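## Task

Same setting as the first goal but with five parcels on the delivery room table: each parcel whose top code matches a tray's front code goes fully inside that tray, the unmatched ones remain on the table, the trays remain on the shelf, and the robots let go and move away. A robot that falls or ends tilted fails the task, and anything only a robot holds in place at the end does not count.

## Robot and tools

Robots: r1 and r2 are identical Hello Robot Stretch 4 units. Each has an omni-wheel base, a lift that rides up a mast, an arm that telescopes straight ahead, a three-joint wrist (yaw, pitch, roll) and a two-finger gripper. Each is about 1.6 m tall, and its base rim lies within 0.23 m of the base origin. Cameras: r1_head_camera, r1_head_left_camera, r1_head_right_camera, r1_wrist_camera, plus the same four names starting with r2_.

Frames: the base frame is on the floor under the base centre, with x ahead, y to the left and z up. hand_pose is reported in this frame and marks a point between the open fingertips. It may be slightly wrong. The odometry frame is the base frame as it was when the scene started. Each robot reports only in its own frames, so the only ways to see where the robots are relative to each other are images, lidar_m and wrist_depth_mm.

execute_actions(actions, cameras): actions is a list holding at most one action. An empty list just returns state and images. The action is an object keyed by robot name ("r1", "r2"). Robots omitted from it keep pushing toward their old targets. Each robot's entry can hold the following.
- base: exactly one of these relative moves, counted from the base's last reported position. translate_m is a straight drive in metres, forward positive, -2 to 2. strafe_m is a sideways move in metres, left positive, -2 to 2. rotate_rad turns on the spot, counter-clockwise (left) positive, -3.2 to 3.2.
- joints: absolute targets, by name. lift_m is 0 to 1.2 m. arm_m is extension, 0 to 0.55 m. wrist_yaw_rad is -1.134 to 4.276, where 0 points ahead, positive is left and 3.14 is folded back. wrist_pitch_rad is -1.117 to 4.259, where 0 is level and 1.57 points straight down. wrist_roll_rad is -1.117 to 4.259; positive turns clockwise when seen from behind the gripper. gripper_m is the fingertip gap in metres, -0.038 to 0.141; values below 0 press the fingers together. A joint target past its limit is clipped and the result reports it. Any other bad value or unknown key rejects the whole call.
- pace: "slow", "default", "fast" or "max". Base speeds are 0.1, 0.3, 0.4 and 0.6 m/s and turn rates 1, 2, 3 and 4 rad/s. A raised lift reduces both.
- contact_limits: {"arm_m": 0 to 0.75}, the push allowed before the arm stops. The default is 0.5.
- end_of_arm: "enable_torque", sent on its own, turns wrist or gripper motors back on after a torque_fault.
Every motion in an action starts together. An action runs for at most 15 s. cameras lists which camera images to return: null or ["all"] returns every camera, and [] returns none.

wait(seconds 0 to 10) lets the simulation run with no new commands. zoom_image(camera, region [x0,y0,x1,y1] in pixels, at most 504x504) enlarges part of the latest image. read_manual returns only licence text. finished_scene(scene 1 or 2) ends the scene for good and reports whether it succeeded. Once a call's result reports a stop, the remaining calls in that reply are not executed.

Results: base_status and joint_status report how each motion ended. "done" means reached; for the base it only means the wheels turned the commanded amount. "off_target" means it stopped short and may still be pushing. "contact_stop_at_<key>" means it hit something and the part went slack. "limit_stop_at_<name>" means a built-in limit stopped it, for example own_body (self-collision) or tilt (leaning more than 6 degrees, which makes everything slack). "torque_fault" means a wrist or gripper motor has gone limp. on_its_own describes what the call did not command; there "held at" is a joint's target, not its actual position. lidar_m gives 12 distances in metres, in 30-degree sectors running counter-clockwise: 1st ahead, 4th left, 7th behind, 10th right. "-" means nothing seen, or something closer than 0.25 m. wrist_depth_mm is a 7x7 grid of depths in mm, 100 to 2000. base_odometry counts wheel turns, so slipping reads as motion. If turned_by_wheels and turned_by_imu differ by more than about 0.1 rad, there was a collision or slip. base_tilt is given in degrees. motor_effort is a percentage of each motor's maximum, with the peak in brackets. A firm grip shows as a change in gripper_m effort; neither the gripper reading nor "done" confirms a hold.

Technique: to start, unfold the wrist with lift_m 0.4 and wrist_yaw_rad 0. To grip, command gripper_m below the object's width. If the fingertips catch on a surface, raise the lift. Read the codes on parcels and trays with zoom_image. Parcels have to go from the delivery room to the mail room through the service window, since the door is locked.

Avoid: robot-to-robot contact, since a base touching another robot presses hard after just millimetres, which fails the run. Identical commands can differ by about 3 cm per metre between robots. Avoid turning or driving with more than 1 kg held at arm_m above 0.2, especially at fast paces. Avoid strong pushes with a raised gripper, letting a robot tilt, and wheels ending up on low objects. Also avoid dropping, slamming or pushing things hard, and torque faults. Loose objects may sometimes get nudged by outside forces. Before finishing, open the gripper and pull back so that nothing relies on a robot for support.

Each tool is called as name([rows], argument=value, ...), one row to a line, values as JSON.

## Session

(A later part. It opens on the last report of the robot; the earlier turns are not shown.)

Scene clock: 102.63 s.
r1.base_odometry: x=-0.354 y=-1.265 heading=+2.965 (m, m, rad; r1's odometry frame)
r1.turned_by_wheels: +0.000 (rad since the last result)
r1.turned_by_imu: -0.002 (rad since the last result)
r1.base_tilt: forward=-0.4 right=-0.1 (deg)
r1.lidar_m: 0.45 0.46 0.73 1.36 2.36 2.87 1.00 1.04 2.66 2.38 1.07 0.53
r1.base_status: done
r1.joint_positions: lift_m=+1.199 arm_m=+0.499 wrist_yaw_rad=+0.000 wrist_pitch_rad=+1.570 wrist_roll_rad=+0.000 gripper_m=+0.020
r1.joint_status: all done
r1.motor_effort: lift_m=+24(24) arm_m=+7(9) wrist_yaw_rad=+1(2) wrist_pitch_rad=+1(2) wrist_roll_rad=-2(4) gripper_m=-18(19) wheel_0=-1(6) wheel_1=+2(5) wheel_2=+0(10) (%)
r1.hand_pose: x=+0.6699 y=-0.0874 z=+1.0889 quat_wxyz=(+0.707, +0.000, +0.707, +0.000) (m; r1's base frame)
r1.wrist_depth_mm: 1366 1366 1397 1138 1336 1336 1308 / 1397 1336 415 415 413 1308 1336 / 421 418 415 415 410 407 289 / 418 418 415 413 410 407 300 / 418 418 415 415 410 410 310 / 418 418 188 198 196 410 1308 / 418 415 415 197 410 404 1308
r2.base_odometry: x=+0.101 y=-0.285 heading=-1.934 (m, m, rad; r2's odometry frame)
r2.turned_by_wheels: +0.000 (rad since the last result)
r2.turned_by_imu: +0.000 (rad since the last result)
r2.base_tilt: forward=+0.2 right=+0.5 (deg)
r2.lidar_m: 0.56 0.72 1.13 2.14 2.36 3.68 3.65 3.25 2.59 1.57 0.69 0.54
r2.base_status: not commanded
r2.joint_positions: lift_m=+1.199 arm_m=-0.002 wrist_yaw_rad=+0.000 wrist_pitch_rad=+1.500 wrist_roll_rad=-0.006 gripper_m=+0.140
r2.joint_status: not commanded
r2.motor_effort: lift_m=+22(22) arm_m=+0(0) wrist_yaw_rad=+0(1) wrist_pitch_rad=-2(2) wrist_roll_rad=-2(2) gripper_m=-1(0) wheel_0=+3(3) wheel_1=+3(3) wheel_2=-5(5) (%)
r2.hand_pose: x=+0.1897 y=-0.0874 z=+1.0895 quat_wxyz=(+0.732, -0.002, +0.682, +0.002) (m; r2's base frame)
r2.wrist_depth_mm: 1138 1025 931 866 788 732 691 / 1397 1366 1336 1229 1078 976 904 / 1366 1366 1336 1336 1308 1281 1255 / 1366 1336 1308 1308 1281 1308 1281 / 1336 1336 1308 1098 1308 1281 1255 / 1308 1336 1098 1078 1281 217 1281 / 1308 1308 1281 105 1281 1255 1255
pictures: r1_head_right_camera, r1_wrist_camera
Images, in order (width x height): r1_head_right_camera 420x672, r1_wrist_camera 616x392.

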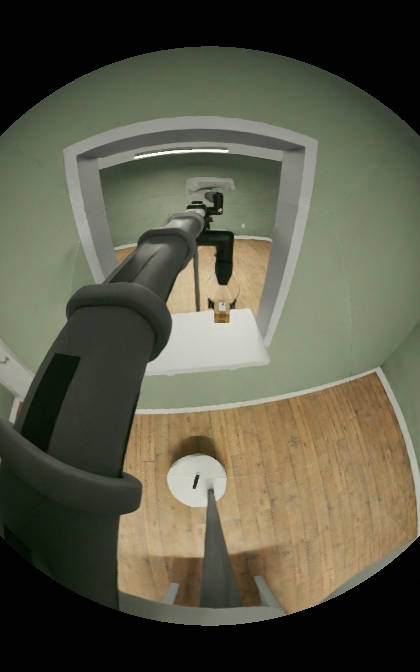

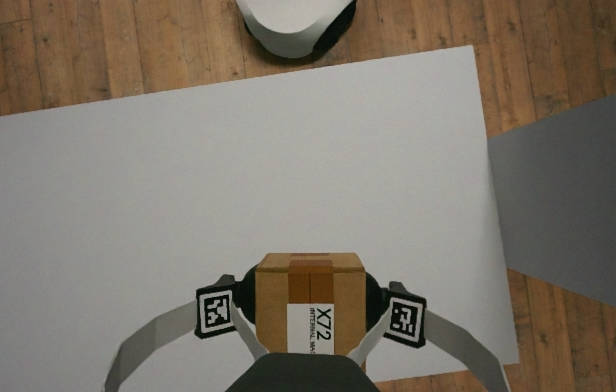

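Place here.

execute_actions([
  {"r1":{"joints":{"arm_m":0.55,"lift_m":1.06}}},
], cameras=[])

execute_actions([
  {"r1":{"joints":{"gripper_m":0.12}}},
], cameras=[])

execute_actions([
  {"r1":{"joints":{"lift_m":1.2,"arm_m":0.0}},"r2":{"joints":{"lift_m":1.2}}},
], cameras=[])

execute_actions([
  {"r1":{"base":{"rotate_rad":2.0}},"r2":{"joints":{"arm_m":0.25}}},
], cameras=["r2_wrist_camera","r1_head_right_camera"])

Scene clock: 112.90 s.
r1.base_odometry: x=-0.354 y=-1.265 heading=+2.965 (m, m, rad; r1's odometry frame)
r1.turned_by_wheels: +0.000 (rad since the last result)
r1.turned_by_imu: -0.001 (rad since the last result)
r1.base_tilt: forward=-0.4 right=-0.1 (deg)
r1.lidar_m: 0.46 0.48 0.71 1.36 2.37 2.86 0.99 1.01 2.63 2.37 1.08 0.53
r1.base_status: not commanded
r1.joint_positions: lift_m=+1.060 arm_m=+0.546 wrist_yaw_rad=+0.000 wrist_pitch_rad=+1.570 wrist_roll_rad=+0.000 gripper_m=+0.020
r1.joint_status: all done
joint sent to its limit — the command would take r1.arm_m past its upper limit, so that joint was sent only as far as its limit.
r1.motor_effort: lift_m=+17(23) arm_m=+8(7) wrist_yaw_rad=+2(1) wrist_pitch_rad=+0(1) wrist_roll_rad=-3(3) gripper_m=-18(20) wheel_0=+0(1) wheel_1=+2(1) wheel_2=+0(0) (%)
r1.hand_pose: x=+0.7176 y=-0.0874 z=+0.9500 quat_wxyz=(+0.707, +0.000, +0.707, +0.000) (m; r1's base frame)
r1.wrist_depth_mm: 1205 1205 1229 1042 1205 1182 1182 / 1205 1205 274 273 271 268 1160 / 277 276 274 272 272 270 668 / 278 277 274 272 271 270 267 / 277 274 273 271 271 270 267 / 276 274 188 198 197 270 267 / 277 274 273 197 271 267 266
r2.base_odometry: x=+0.101 y=-0.285 heading=-1.934 (m, m, rad; r2's odometry frame)
r2.turned_by_wheels: +0.000 (rad since the last result)
r2.turned_by_imu: +0.000 (rad since the last result)
r2.base_tilt: forward=+0.2 right=+0.5 (deg)
r2.lidar_m: 0.55 0.73 1.15 2.15 2.37 3.67 3.65 3.24 2.58 1.61 0.69 0.56
r2.base_status: not commanded
r2.joint_positions: lift_m=+1.199 arm_m=-0.002 wrist_yaw_rad=+0.000 wrist_pitch_rad=+1.500 wrist_roll_rad=-0.006 gripper_m=+0.140
r2.joint_status: not commanded
r2.motor_effort: lift_m=+22(22) arm_m=+0(0) wrist_yaw_rad=+1(1) wrist_pitch_rad=+0(1) wrist_roll_rad=-2(2) gripper_m=-1(0) wheel_0=+3(3) wheel_1=+3(3) wheel_2=-4(4) (%)
r2.hand_pose: x=+0.1897 y=-0.0874 z=+1.0895 quat_wxyz=(+0.732, -0.002, +0.682, +0.002) (m; r2's base frame)
r2.wrist_depth_mm: 1160 1025 931 854 788 732 683 / 1366 1366 1336 1205 1098 976 891 / 1397 1366 1336 1336 1308 1281 1255 / 1336 1336 1336 1308 1308 1281 1281 / 1336 1336 1281 1098 1308 1281 1281 / 1308 1308 1098 1078 1281 216 1255 / 1308 1281 1281 105 1255 1255 1255
pictures: none
No camera images: the call's "cameras" was empty. Leave "cameras" out to get every camera's image.

Scene clock: 114.77 s.
r1.base_odometry: x=-0.354 y=-1.265 heading=+2.965 (m, m, rad; r1's odometry frame)
r1.turned_by_wheels: +0.000 (rad since the last result)
r1.turned_by_imu: +0.000 (rad since the last result)
r1.base_tilt: forward=-0.4 right=-0.2 (deg)
r1.lidar_m: 0.48 0.49 0.74 1.35 2.35 2.91 1.01 1.02 2.60 2.35 1.07 0.55
r1.base_status: not commanded
r1.joint_positions: lift_m=+1.060 arm_m=+0.546 wrist_yaw_rad=+0.000 wrist_pitch_rad=+1.570 wrist_roll_rad=+0.000 gripper_m=+0.120
r1.joint_status: all done
r1.motor_effort: lift_m=+17(17) arm_m=+8(7) wrist_yaw_rad=+2(2) wrist_pitch_rad=+1(0) wrist_roll_rad=-3(2) gripper_m=+3(23) wheel_0=+0(1) wheel_1=+2(1) wheel_2=+0(0) (%)
r1.hand_pose: x=+0.7176 y=-0.0874 z=+0.9500 quat_wxyz=(+0.707, +0.000, +0.707, +0.000) (m; r1's base frame)
r1.wrist_depth_mm: 1229 1205 1182 1042 1205 1182 1205 / 1205 1205 274 273 271 270 1182 / 277 276 274 272 272 270 683 / 278 276 274 273 271 270 270 / 276 276 274 224 271 270 268 / 277 276 214 221 220 268 267 / 276 274 273 144 268 268 267
r2.base_odometry: x=+0.101 y=-0.285 heading=-1.934 (m, m, rad; r2's odometry frame)
r2.turned_by_wheels: +0.000 (rad since the last result)
r2.turned_by_imu: +0.000 (rad since the last result)
r2.base_tilt: forward=+0.2 right=+0.5 (deg)
r2.lidar_m: 0.53 0.74 1.12 2.15 2.36 3.66 3.63 3.25 2.59 1.61 0.69 0.55
r2.base_status: not commanded
r2.joint_positions: lift_m=+1.199 arm_m=-0.002 wrist_yaw_rad=+0.000 wrist_pitch_rad=+1.500 wrist_roll_rad=-0.006 gripper_m=+0.140
r2.joint_status: not commanded
r2.motor_effort: lift_m=+22(22) arm_m=+0(0) wrist_yaw_rad=-1(0) wrist_pitch_rad=-2(1) wrist_roll_rad=+0(1) gripper_m=-1(0) wheel_0=+3(3) wheel_1=+3(3) wheel_2=-4(5) (%)
r2.hand_pose: x=+0.1897 y=-0.0874 z=+1.0895 quat_wxyz=(+0.732, -0.002, +0.682, +0.002) (m; r2's base frame)
r2.wrist_depth_mm: 1138 1042 946 854 788 732 683 / 1366 1366 1366 1229 1078 976 891 / 1366 1336 1336 1336 1336 1281 1255 / 1366 1336 1336 1308 1308 1281 1281 / 1308 1336 1308 1098 1308 1281 1281 / 1308 1308 1078 1078 1281 217 1255 / 1308 1308 1281 105 1255 1255 1255
pictures: none
No camera images: the call's "cameras" was empty. Leave "cameras" out to get every camera's image.

Scene clock: 117.43 s.
r1.base_odometry: x=-0.354 y=-1.265 heading=+2.965 (m, m, rad; r1's odometry frame)
r1.turned_by_wheels: +0.000 (rad since the last result)
r1.turned_by_imu: -0.001 (rad since the last result)
r1.base_tilt: forward=-0.4 right=-0.1 (deg)
r1.lidar_m: 0.47 0.47 0.75 1.34 2.36 2.89 1.00 1.04 2.67 2.38 1.07 0.52
r1.base_status: not commanded
r1.joint_positions: lift_m=+1.199 arm_m=+0.001 wrist_yaw_rad=+0.000 wrist_pitch_rad=+1.570 wrist_roll_rad=+0.000 gripper_m=+0.120
r1.joint_status: all done
r1.motor_effort: lift_m=+24(25) arm_m=-8(10) wrist_yaw_rad=+2(1) wrist_pitch_rad=+0(0) wrist_roll_rad=-3(2) gripper_m=-1(2) wheel_0=-1(1) wheel_1=+2(1) wheel_2=+0(0) (%)
r1.hand_pose: x=+0.1724 y=-0.0874 z=+1.0889 quat_wxyz=(+0.707, +0.000, +0.707, +0.000) (m; r1's base frame)
r1.wrist_depth_mm: 699 741 788 854 917 1008 1098 / 960 1025 1160 1255 1366 1336 1336 / 1366 1397 1366 1336 1336 1336 1308 / 1366 1397 1336 1336 1336 1336 1336 / 1366 1336 1138 1138 1336 1308 1336 / 1366 1366 213 1118 1336 1336 1308 / 1397 1336 1336 144 1308 1308 1308
r2.base_odometry: x=+0.101 y=-0.285 heading=-1.934 (m, m, rad; r2's odometry frame)
r2.turned_by_wheels: +0.000 (rad since the last result)
r2.turned_by_imu: +0.000 (rad since the last result)
r2.base_tilt: forward=+0.2 right=+0.5 (deg)
r2.lidar_m: 0.53 0.74 1.14 2.13 2.38 3.67 3.65 3.22 2.61 1.60 0.69 0.54
r2.base_status: not commanded
r2.joint_positions: lift_m=+1.199 arm_m=-0.002 wrist_yaw_rad=+0.000 wrist_pitch_rad=+1.500 wrist_roll_rad=-0.006 gripper_m=+0.140
r2.joint_status: all done
r2.motor_effort: lift_m=+22(21) arm_m=+0(0) wrist_yaw_rad=-1(1) wrist_pitch_rad=+0(2) wrist_roll_rad=-2(1) gripper_m=-2(0) wheel_0=+3(3) wheel_1=+3(3) wheel_2=-4(4) (%)
r2.hand_pose: x=+0.1897 y=-0.0874 z=+1.0895 quat_wxyz=(+0.732, -0.002, +0.682, +0.002) (m; r2's base frame)
r2.wrist_depth_mm: 1160 1025 931 866 788 732 683 / 1366 1366 1336 1205 1098 976 891 / 1366 1366 1336 1308 1336 1281 1255 / 1336 1336 1308 1308 1308 1308 1281 / 1336 1308 1308 1098 1281 1281 1281 / 1336 1308 1078 1078 1281 216 1281 / 1308 1281 1308 105 1255 1255 1255
pictures: none
No camera images: the call's "cameras" was empty. Leave "cameras" out to get every camera's image.

Scene clock: 120.70 s.
r1.base_odometry: x=-0.354 y=-1.265 heading=-1.319 (m, m, rad; r1's odometry frame)
r1.turned_by_wheels: +2.000 (rad since the last result)
r1.turned_by_imu: +1.987 (rad since the last result)
r1.base_tilt: forward=-0.4 right=-0.1 (deg)
r1.lidar_m: 2.35 2.74 1.02 1.01 2.78 2.40 1.24 0.56 0.46 0.46 0.68 1.19
r1.base_status: done
r1.joint_positions: lift_m=+1.199 arm_m=+0.001 wrist_yaw_rad=+0.000 wrist_pitch_rad=+1.570 wrist_roll_rad=+0.000 gripper_m=+0.120
r1.joint_status: not commanded
r1.motor_effort: lift_m=+23(24) arm_m=-7(8) wrist_yaw_rad=+2(2) wrist_pitch_rad=-1(1) wrist_roll_rad=-2(3) gripper_m=+1(3) wheel_0=-1(4) wheel_1=-2(6) wheel_2=-1(6) (%)
r1.hand_pose: x=+0.1724 y=-0.0874 z=+1.0889 quat_wxyz=(+0.707, +0.000, +0.707, +0.000) (m; r1's base frame)
r1.wrist_depth_mm: 1366 1397 1366 1336 1366 1336 1118 / 1366 1397 1366 1336 1336 1366 1042 / 1366 1366 1366 1366 1336 1336 960 / 1366 1336 1366 1336 1336 1336 891 / 1397 1397 1138 1118 1336 1205 854 / 1366 1366 214 1118 1308 976 798 / 1366 1336 1336 144 1336 960 750
r2.base_odometry: x=+0.101 y=-0.285 heading=-1.934 (m, m, rad; r2's odometry frame)
r2.turned_by_wheels: +0.000 (rad since the last result)
r2.turned_by_imu: +0.000 (rad since the last result)
r2.base_tilt: forward=+0.2 right=+0.5 (deg)
r2.lidar_m: 0.54 0.74 1.14 2.15 2.34 3.67 3.64 3.21 2.60 1.58 0.72 0.55
r2.base_status: not commanded
r2.joint_positions: lift_m=+1.199 arm_m=+0.249 wrist_yaw_rad=+0.000 wrist_pitch_rad=+1.500 wrist_roll_rad=-0.006 gripper_m=+0.140
r2.joint_status: all done
r2.motor_effort: lift_m=+22(22) arm_m=+8(7) wrist_yaw_rad=+0(1) wrist_pitch_rad=-1(0) wrist_roll_rad=-2(0) gripper_m=-1(0) wheel_0=+3(3) wheel_1=+3(3) wheel_2=-4(5) (%)
r2.hand_pose: x=+0.4399 y=-0.0874 z=+1.0895 quat_wxyz=(+0.732, -0.002, +0.682, +0.002) (m; r2's base frame)
r2.wrist_depth_mm: 488 436 436 433 407 427 424 / 820 683 433 430 424 421 418 / 1366 1336 433 424 421 418 415 / 1336 1308 1308 1308 1281 1205 413 / 1336 1336 1308 1308 1281 1281 1255 / 1336 1308 1281 1182 1255 216 1255 / 1281 1281 1281 105 1281 1255 1255
pictures: r1_head_right_camera, r2_wrist_camera
Images, in order (width x height): r1_head_right_camera 420x672, r2_wrist_camera 616x392.

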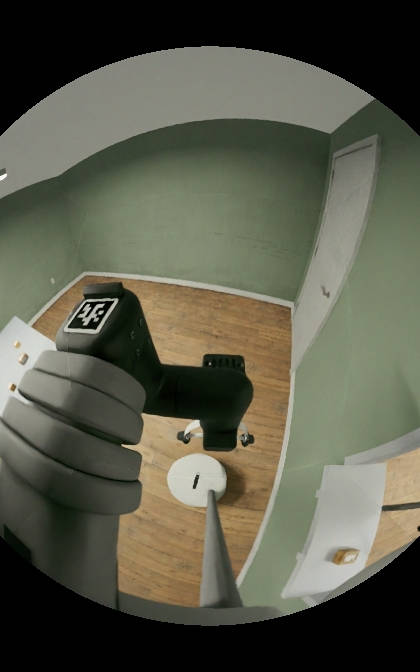

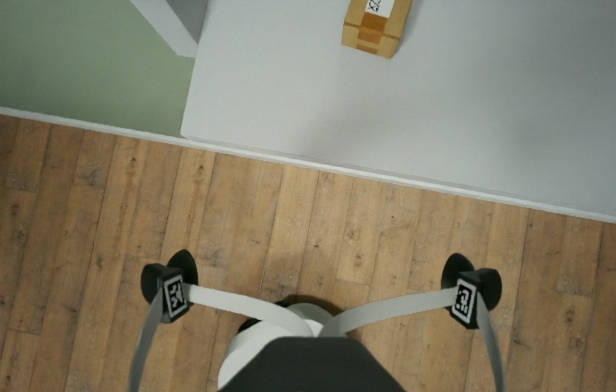

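execute_actions([
  {"r1":{"base":{"rotate_rad":1.32}},"r2":{"base":{"strafe_m":-0.07},"joints":{"arm_m":0.55,"wrist_roll_rad":0.25}}},
], cameras=[])

execute_actions([
  {"r1":{"base":{"strafe_m":0.85}},"r2":{"joints":{"lift_m":1.06}}},
], cameras=["r2_wrist_camera"])

Scene clock: 130.43 s.
r1.base_odometry: x=-0.354 y=-1.265 heading=+0.001 (m, m, rad; r1's odometry frame)
r1.turned_by_wheels: +1.320 (rad since the last result)
r1.turned_by_imu: +1.310 (rad since the last result)
r1.base_tilt: forward=-0.4 right=-0.2 (deg)
r1.lidar_m: 0.99 1.04 2.46 2.38 0.87 0.46 0.45 0.49 0.87 2.33 2.43 1.01
r1.base_status: done
r1.joint_positions: lift_m=+1.199 arm_m=+0.001 wrist_yaw_rad=+0.000 wrist_pitch_rad=+1.570 wrist_roll_rad=+0.000 gripper_m=+0.120
r1.joint_status: not commanded
r1.motor_effort: lift_m=+23(23) arm_m=-8(8) wrist_yaw_rad=+2(2) wrist_pitch_rad=+0(0) wrist_roll_rad=-3(3) gripper_m=+1(1) wheel_0=-2(4) wheel_1=-1(5) wheel_2=-1(5) (%)
r1.hand_pose: x=+0.1724 y=-0.0874 z=+1.0889 quat_wxyz=(+0.707, +0.000, +0.707, +0.000) (m; r1's base frame)
r1.wrist_depth_mm: 1366 1366 1366 1366 1336 1336 1308 / 1397 1366 1336 1336 1336 1336 1336 / 1397 1366 1336 1336 1336 1336 1336 / 1366 1366 1336 1336 1308 1336 1336 / 1366 1366 1138 1118 1336 1336 1308 / 1336 1336 214 1118 1336 1336 1308 / 1366 1366 1336 144 1336 1308 1281
r2.base_odometry: x=+0.036 y=-0.260 heading=-1.934 (m, m, rad; r2's odometry frame)
r2.turned_by_wheels: +0.000 (rad since the last result)
r2.turned_by_imu: +0.000 (rad since the last result)
r2.base_tilt: forward=+0.2 right=+0.5 (deg)
r2.lidar_m: 0.54 0.71 1.11 2.20 2.43 3.66 3.67 3.15 2.51 1.53 0.81 0.54
r2.base_status: done
r2.joint_positions: lift_m=+1.199 arm_m=+0.547 wrist_yaw_rad=+0.000 wrist_pitch_rad=+1.500 wrist_roll_rad=+0.250 gripper_m=+0.140
r2.joint_status: all done
joint sent to its limit — the command would take r2.arm_m past its upper limit, so that joint was sent only as far as its limit.
r2.motor_effort: lift_m=+22(22) arm_m=+8(9) wrist_yaw_rad=+0(1) wrist_pitch_rad=-1(1) wrist_roll_rad=-1(0) gripper_m=-1(1) wheel_0=+2(13) wheel_1=+0(10) wheel_2=+0(7) (%)
r2.hand_pose: x=+0.7383 y=-0.0874 z=+1.0895 quat_wxyz=(+0.726, +0.091, +0.676, -0.085) (m; r2's base frame)
r2.wrist_depth_mm: 1430 1397 1366 1336 1138 1308 1308 / 1397 1397 1366 1336 1281 1308 1281 / 1397 1336 430 424 415 413 407 / 1397 1336 427 421 413 410 404 / 279 379 421 370 410 404 402 / 276 349 418 362 404 216 397 / 271 389 415 105 402 397 394
pictures: none
No camera images: the call's "cameras" was empty. Leave "cameras" out to get every camera's image.

Scene clock: 134.60 s.
r1.base_odometry: x=-0.354 y=-0.415 heading=+0.001 (m, m, rad; r1's odometry frame)
r1.turned_by_wheels: +0.000 (rad since the last result)
r1.turned_by_imu: -0.001 (rad since the last result)
r1.base_tilt: forward=-0.3 right=-0.2 (deg)
r1.lidar_m: 1.69 2.24 1.61 1.53 0.88 0.59 0.58 0.64 0.69 2.24 1.48 1.11
r1.base_status: done
r1.joint_positions: lift_m=+1.199 arm_m=+0.001 wrist_yaw_rad=+0.000 wrist_pitch_rad=+1.570 wrist_roll_rad=+0.000 gripper_m=+0.120
r1.joint_status: not commanded
r1.motor_effort: lift_m=+23(23) arm_m=-7(8) wrist_yaw_rad=+2(2) wrist_pitch_rad=-1(1) wrist_roll_rad=-2(3) gripper_m=+0(2) wheel_0=+0(9) wheel_1=-1(8) wheel_2=+0(1) (%)
r1.hand_pose: x=+0.1724 y=-0.0874 z=+1.0890 quat_wxyz=(+0.707, +0.000, +0.707, +0.000) (m; r1's base frame)
r1.wrist_depth_mm: 1336 1366 1366 1366 1336 1336 1336 / 1397 1397 1366 1366 1336 1336 1336 / 1366 1366 1366 1336 1336 1336 1336 / 1366 1366 1336 1336 1366 1336 1308 / 1366 1366 1138 1118 1336 1336 1308 / 1366 1366 213 1118 1336 1308 1336 / 1366 1336 1366 145 1336 1308 1308
r2.base_odometry: x=+0.036 y=-0.260 heading=-1.934 (m, m, rad; r2's odometry frame)
r2.turned_by_wheels: +0.000 (rad since the last result)
r2.turned_by_imu: +0.000 (rad since the last result)
r2.base_tilt: forward=+0.2 right=+0.5 (deg)
r2.lidar_m: 0.53 0.72 1.14 2.20 2.43 3.69 3.67 3.13 2.52 1.55 0.80 0.55
r2.base_status: not commanded
r2.joint_positions: lift_m=+1.060 arm_m=+0.547 wrist_yaw_rad=+0.000 wrist_pitch_rad=+1.500 wrist_roll_rad=+0.250 gripper_m=+0.140
r2.joint_status: all done
r2.motor_effort: lift_m=+16(20) arm_m=+8(8) wrist_yaw_rad=+0(1) wrist_pitch_rad=-1(1) wrist_roll_rad=+0(1) gripper_m=-1(0) wheel_0=+2(1) wheel_1=+0(0) wheel_2=+0(0) (%)
r2.hand_pose: x=+0.7383 y=-0.0874 z=+0.9507 quat_wxyz=(+0.726, +0.091, +0.676, -0.085) (m; r2's base frame)
r2.wrist_depth_mm: 1042 1025 1229 1205 1182 1182 1160 / 1255 1008 291 286 282 279 276 / 1229 291 289 283 279 276 273 / 1229 290 285 282 278 274 271 / 279 287 282 240 276 272 268 / 274 285 278 227 271 216 266 / 271 282 279 105 270 266 264
pictures: r2_wrist_camera
Images, in order (width x height): r2_wrist_camera 616x392.

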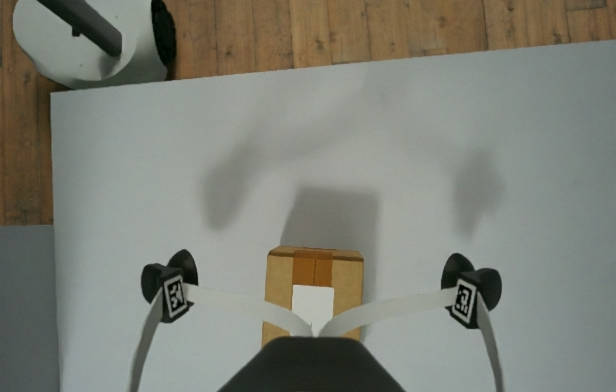

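execute_actions([
  {"r1":{"base":{"translate_m":1.55}},"r2":{"joints":{"gripper_m":0.02}}},
], cameras=[])

execute_actions([
  {"r1":{"base":{"rotate_rad":-1.57},"joints":{"lift_m":1.05,"wrist_pitch_rad":1.2}},"r2":{"joints":{"lift_m":1.2,"arm_m":0}}},
], cameras=[])

execute_actions([
  {"r1":{"joints":{"arm_m":0.35}},"r2":{"base":{"rotate_rad":3.1},"joints":{"wrist_roll_rad":0}}},
], cameras=["r1_wrist_camera","r1_head_camera"])

Scene clock: 149.00 s.
r1.base_odometry: x=+1.196 y=-0.414 heading=+0.001 (m, m, rad; r1's odometry frame)
r1.turned_by_wheels: +0.000 (rad since the last result)
r1.turned_by_imu: -0.007 (rad since the last result)
r1.base_tilt: forward=-0.4 right=-0.1 (deg)
r1.lidar_m: 2.14 2.22 1.61 1.52 1.57 2.20 2.13 0.63 0.43 0.41 0.46 0.59
r1.base_status: done
r1.joint_positions: lift_m=+1.199 arm_m=+0.001 wrist_yaw_rad=+0.000 wrist_pitch_rad=+1.570 wrist_roll_rad=+0.000 gripper_m=+0.120
r1.joint_status: not commanded
r1.motor_effort: lift_m=+23(23) arm_m=-8(8) wrist_yaw_rad=+2(2) wrist_pitch_rad=+0(1) wrist_roll_rad=-3(2) gripper_m=-1(2) wheel_0=+2(6) wheel_1=+1(7) wheel_2=+1(9) (%)
r1.hand_pose: x=+0.1724 y=-0.0874 z=+1.0890 quat_wxyz=(+0.707, +0.000, +0.707, +0.000) (m; r1's base frame)
r1.wrist_depth_mm: 1366 1366 1366 1366 1366 1336 549 / 1397 1366 1366 1366 1308 1336 549 / 1366 1366 1336 1336 1366 1336 549 / 1366 1366 1366 1366 1336 1336 549 / 1366 1397 1118 1118 1336 1336 544 / 1366 1336 213 1118 1336 1336 549 / 1336 1336 1336 145 1336 1308 544
r2.base_odometry: x=+0.036 y=-0.260 heading=-1.934 (m, m, rad; r2's odometry frame)
r2.turned_by_wheels: +0.000 (rad since the last result)
r2.turned_by_imu: -0.001 (rad since the last result)
r2.base_tilt: forward=+0.2 right=+0.5 (deg)
r2.lidar_m: 0.54 0.74 1.12 2.20 2.42 3.68 3.66 3.14 2.50 1.56 0.83 0.53
r2.base_status: not commanded
r2.joint_positions: lift_m=+1.060 arm_m=+0.547 wrist_yaw_rad=+0.000 wrist_pitch_rad=+1.500 wrist_roll_rad=+0.250 gripper_m=+0.020
r2.joint_status: all done
r2.motor_effort: lift_m=+16(16) arm_m=+8(8) wrist_yaw_rad=+1(1) wrist_pitch_rad=-1(1) wrist_roll_rad=+0(0) gripper_m=-21(20) wheel_0=+2(1) wheel_1=+0(0) wheel_2=+0(0) (%)
r2.hand_pose: x=+0.7383 y=-0.0874 z=+0.9507 quat_wxyz=(+0.726, +0.091, +0.676, -0.085) (m; r2's base frame)
r2.wrist_depth_mm: 1255 1229 1229 1205 1205 1182 1160 / 1255 1229 291 286 282 278 276 / 1255 291 287 283 279 276 273 / 1229 289 286 281 278 274 271 / 279 287 283 252 274 272 268 / 276 283 190 219 193 267 266 / 271 279 278 105 270 266 264
pictures: none
No camera images: the call's "cameras" was empty. Leave "cameras" out to get every camera's image.

Scene clock: 151.87 s.
r1.base_odometry: x=+1.196 y=-0.414 heading=-1.569 (m, m, rad; r1's odometry frame)
r1.turned_by_wheels: -1.569 (rad since the last result)
r1.turned_by_imu: -1.561 (rad since the last result)
r1.base_tilt: forward=-0.3 right=-0.1 (deg)
r1.lidar_m: 0.39 0.42 0.62 2.13 2.23 1.60 1.53 1.60 2.19 2.07 0.63 0.44
r1.base_status: done
r1.joint_positions: lift_m=+1.050 arm_m=+0.001 wrist_yaw_rad=+0.000 wrist_pitch_rad=+1.201 wrist_roll_rad=+0.000 gripper_m=+0.120
r1.joint_status: all done
r1.motor_effort: lift_m=+17(22) arm_m=-8(8) wrist_yaw_rad=+2(2) wrist_pitch_rad=-3(4) wrist_roll_rad=-2(3) gripper_m=+3(0) wheel_0=+3(7) wheel_1=+1(6) wheel_2=+2(5) (%)
r1.hand_pose: x=+0.2764 y=-0.0874 z=+0.9595 quat_wxyz=(+0.825, +0.000, +0.565, +0.000) (m; r1's base frame)
r1.wrist_depth_mm: 574 574 574 564 549 564 559 / 535 535 530 525 521 521 508 / 500 500 492 492 492 492 484 / 1255 1308 1281 1255 484 473 469 / 1229 1205 1205 1229 1205 1205 1229 / 1182 1160 213 1138 1118 1138 1160 / 1098 1098 1098 144 1118 1098 1078
r2.base_odometry: x=+0.036 y=-0.260 heading=-1.934 (m, m, rad; r2's odometry frame)
r2.turned_by_wheels: +0.000 (rad since the last result)
r2.turned_by_imu: +0.000 (rad since the last result)
r2.base_tilt: forward=+0.2 right=+0.5 (deg)
r2.lidar_m: 0.51 0.70 1.12 2.20 2.47 3.69 3.67 3.16 2.52 1.56 0.82 0.54
r2.base_status: not commanded
r2.joint_positions: lift_m=+1.199 arm_m=+0.001 wrist_yaw_rad=+0.000 wrist_pitch_rad=+1.501 wrist_roll_rad=+0.250 gripper_m=+0.020
r2.joint_status: all done
r2.motor_effort: lift_m=+23(26) arm_m=-8(10) wrist_yaw_rad=+1(1) wrist_pitch_rad=-3(3) wrist_roll_rad=-2(0) gripper_m=-20(21) wheel_0=+1(1) wheel_1=+0(0) wheel_2=+0(1) (%)
r2.hand_pose: x=+0.1926 y=-0.0874 z=+1.0894 quat_wxyz=(+0.726, +0.091, +0.677, -0.085) (m; r2's base frame)
r2.wrist_depth_mm: 732 750 778 809 831 866 891 / 991 1042 1078 1138 1205 1229 1281 / 1397 1366 1366 1336 1308 1281 1281 / 1366 1336 1336 1308 1308 1281 1255 / 1336 1336 1308 253 1281 1281 1255 / 1336 1336 190 219 193 1255 1229 / 1366 1308 1308 105 1255 1255 1229
pictures: none
No camera images: the call's "cameras" was empty. Leave "cameras" out to get every camera's image.

Scene clock: 156.23 s.
r1.base_odometry: x=+1.196 y=-0.414 heading=-1.569 (m, m, rad; r1's odometry frame)
r1.turned_by_wheels: +0.000 (rad since the last result)
r1.turned_by_imu: -0.001 (rad since the last result)
r1.base_tilt: forward=-0.4 right=-0.2 (deg)
r1.lidar_m: 0.40 0.45 0.58 2.15 2.23 1.63 1.53 1.60 2.20 2.10 0.61 0.46
r1.base_status: not commanded
r1.joint_positions: lift_m=+1.050 arm_m=+0.349 wrist_yaw_rad=+0.000 wrist_pitch_rad=+1.201 wrist_roll_rad=+0.000 gripper_m=+0.120
r1.joint_status: all done
r1.motor_effort: lift_m=+17(17) arm_m=+7(7) wrist_yaw_rad=+1(1) wrist_pitch_rad=-1(3) wrist_roll_rad=-3(3) gripper_m=-1(3) wheel_0=+3(3) wheel_1=+1(2) wheel_2=+2(2) (%)
r1.hand_pose: x=+0.6239 y=-0.0874 z=+0.9596 quat_wxyz=(+0.825, +0.000, +0.565, +0.000) (m; r1's base frame)
r1.wrist_depth_mm: 574 569 569 564 559 559 554 / 530 521 530 473 525 521 517 / 496 496 496 492 488 488 484 / 466 462 462 462 459 459 455 / 442 433 436 433 389 430 430 / 415 407 213 410 402 402 404 / 392 387 394 144 389 382 384
r2.base_odometry: x=+0.035 y=-0.260 heading=+1.166 (m, m, rad; r2's odometry frame)
r2.turned_by_wheels: +3.099 (rad since the last result)
r2.turned_by_imu: +3.130 (rad since the last result)
r2.base_tilt: forward=+0.2 right=+0.5 (deg)
r2.lidar_m: 3.17 3.21 2.52 1.66 0.84 0.54 0.53 0.59 1.09 2.20 2.43 3.68
r2.base_status: done
r2.joint_positions: lift_m=+1.199 arm_m=+0.001 wrist_yaw_rad=+0.000 wrist_pitch_rad=+1.500 wrist_roll_rad=+0.000 gripper_m=+0.020
r2.joint_status: all done
r2.motor_effort: lift_m=+23(23) arm_m=-8(8) wrist_yaw_rad=+1(1) wrist_pitch_rad=-2(3) wrist_roll_rad=-2(7) gripper_m=-20(21) wheel_0=-5(12) wheel_1=-3(8) wheel_2=-4(8) (%)
r2.hand_pose: x=+0.1926 y=-0.0874 z=+1.0894 quat_wxyz=(+0.732, +0.000, +0.682, +0.000) (m; r2's base frame)
r2.wrist_depth_mm: 1397 1366 1336 1336 1336 1336 1308 / 1366 1366 1366 1336 1336 1308 1308 / 1366 1366 1336 1336 1308 1308 1281 / 1366 1336 1336 1336 1308 1281 1281 / 1336 1308 1281 253 1281 1281 1281 / 1336 1308 190 219 193 1281 1255 / 1308 1281 1308 105 1281 1255 1255
pictures: r1_head_camera, r1_wrist_camera
Images, in order (width x height): r1_head_camera 420x560, r1_wrist_camera 616x392.

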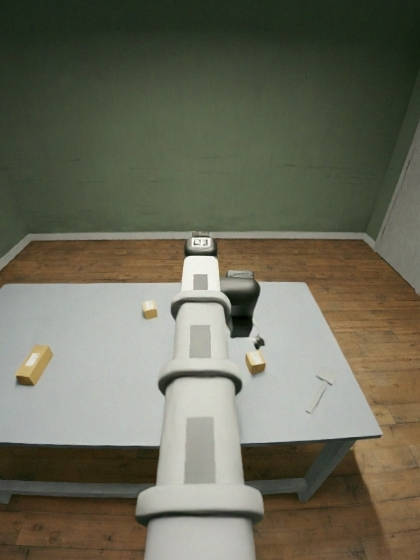

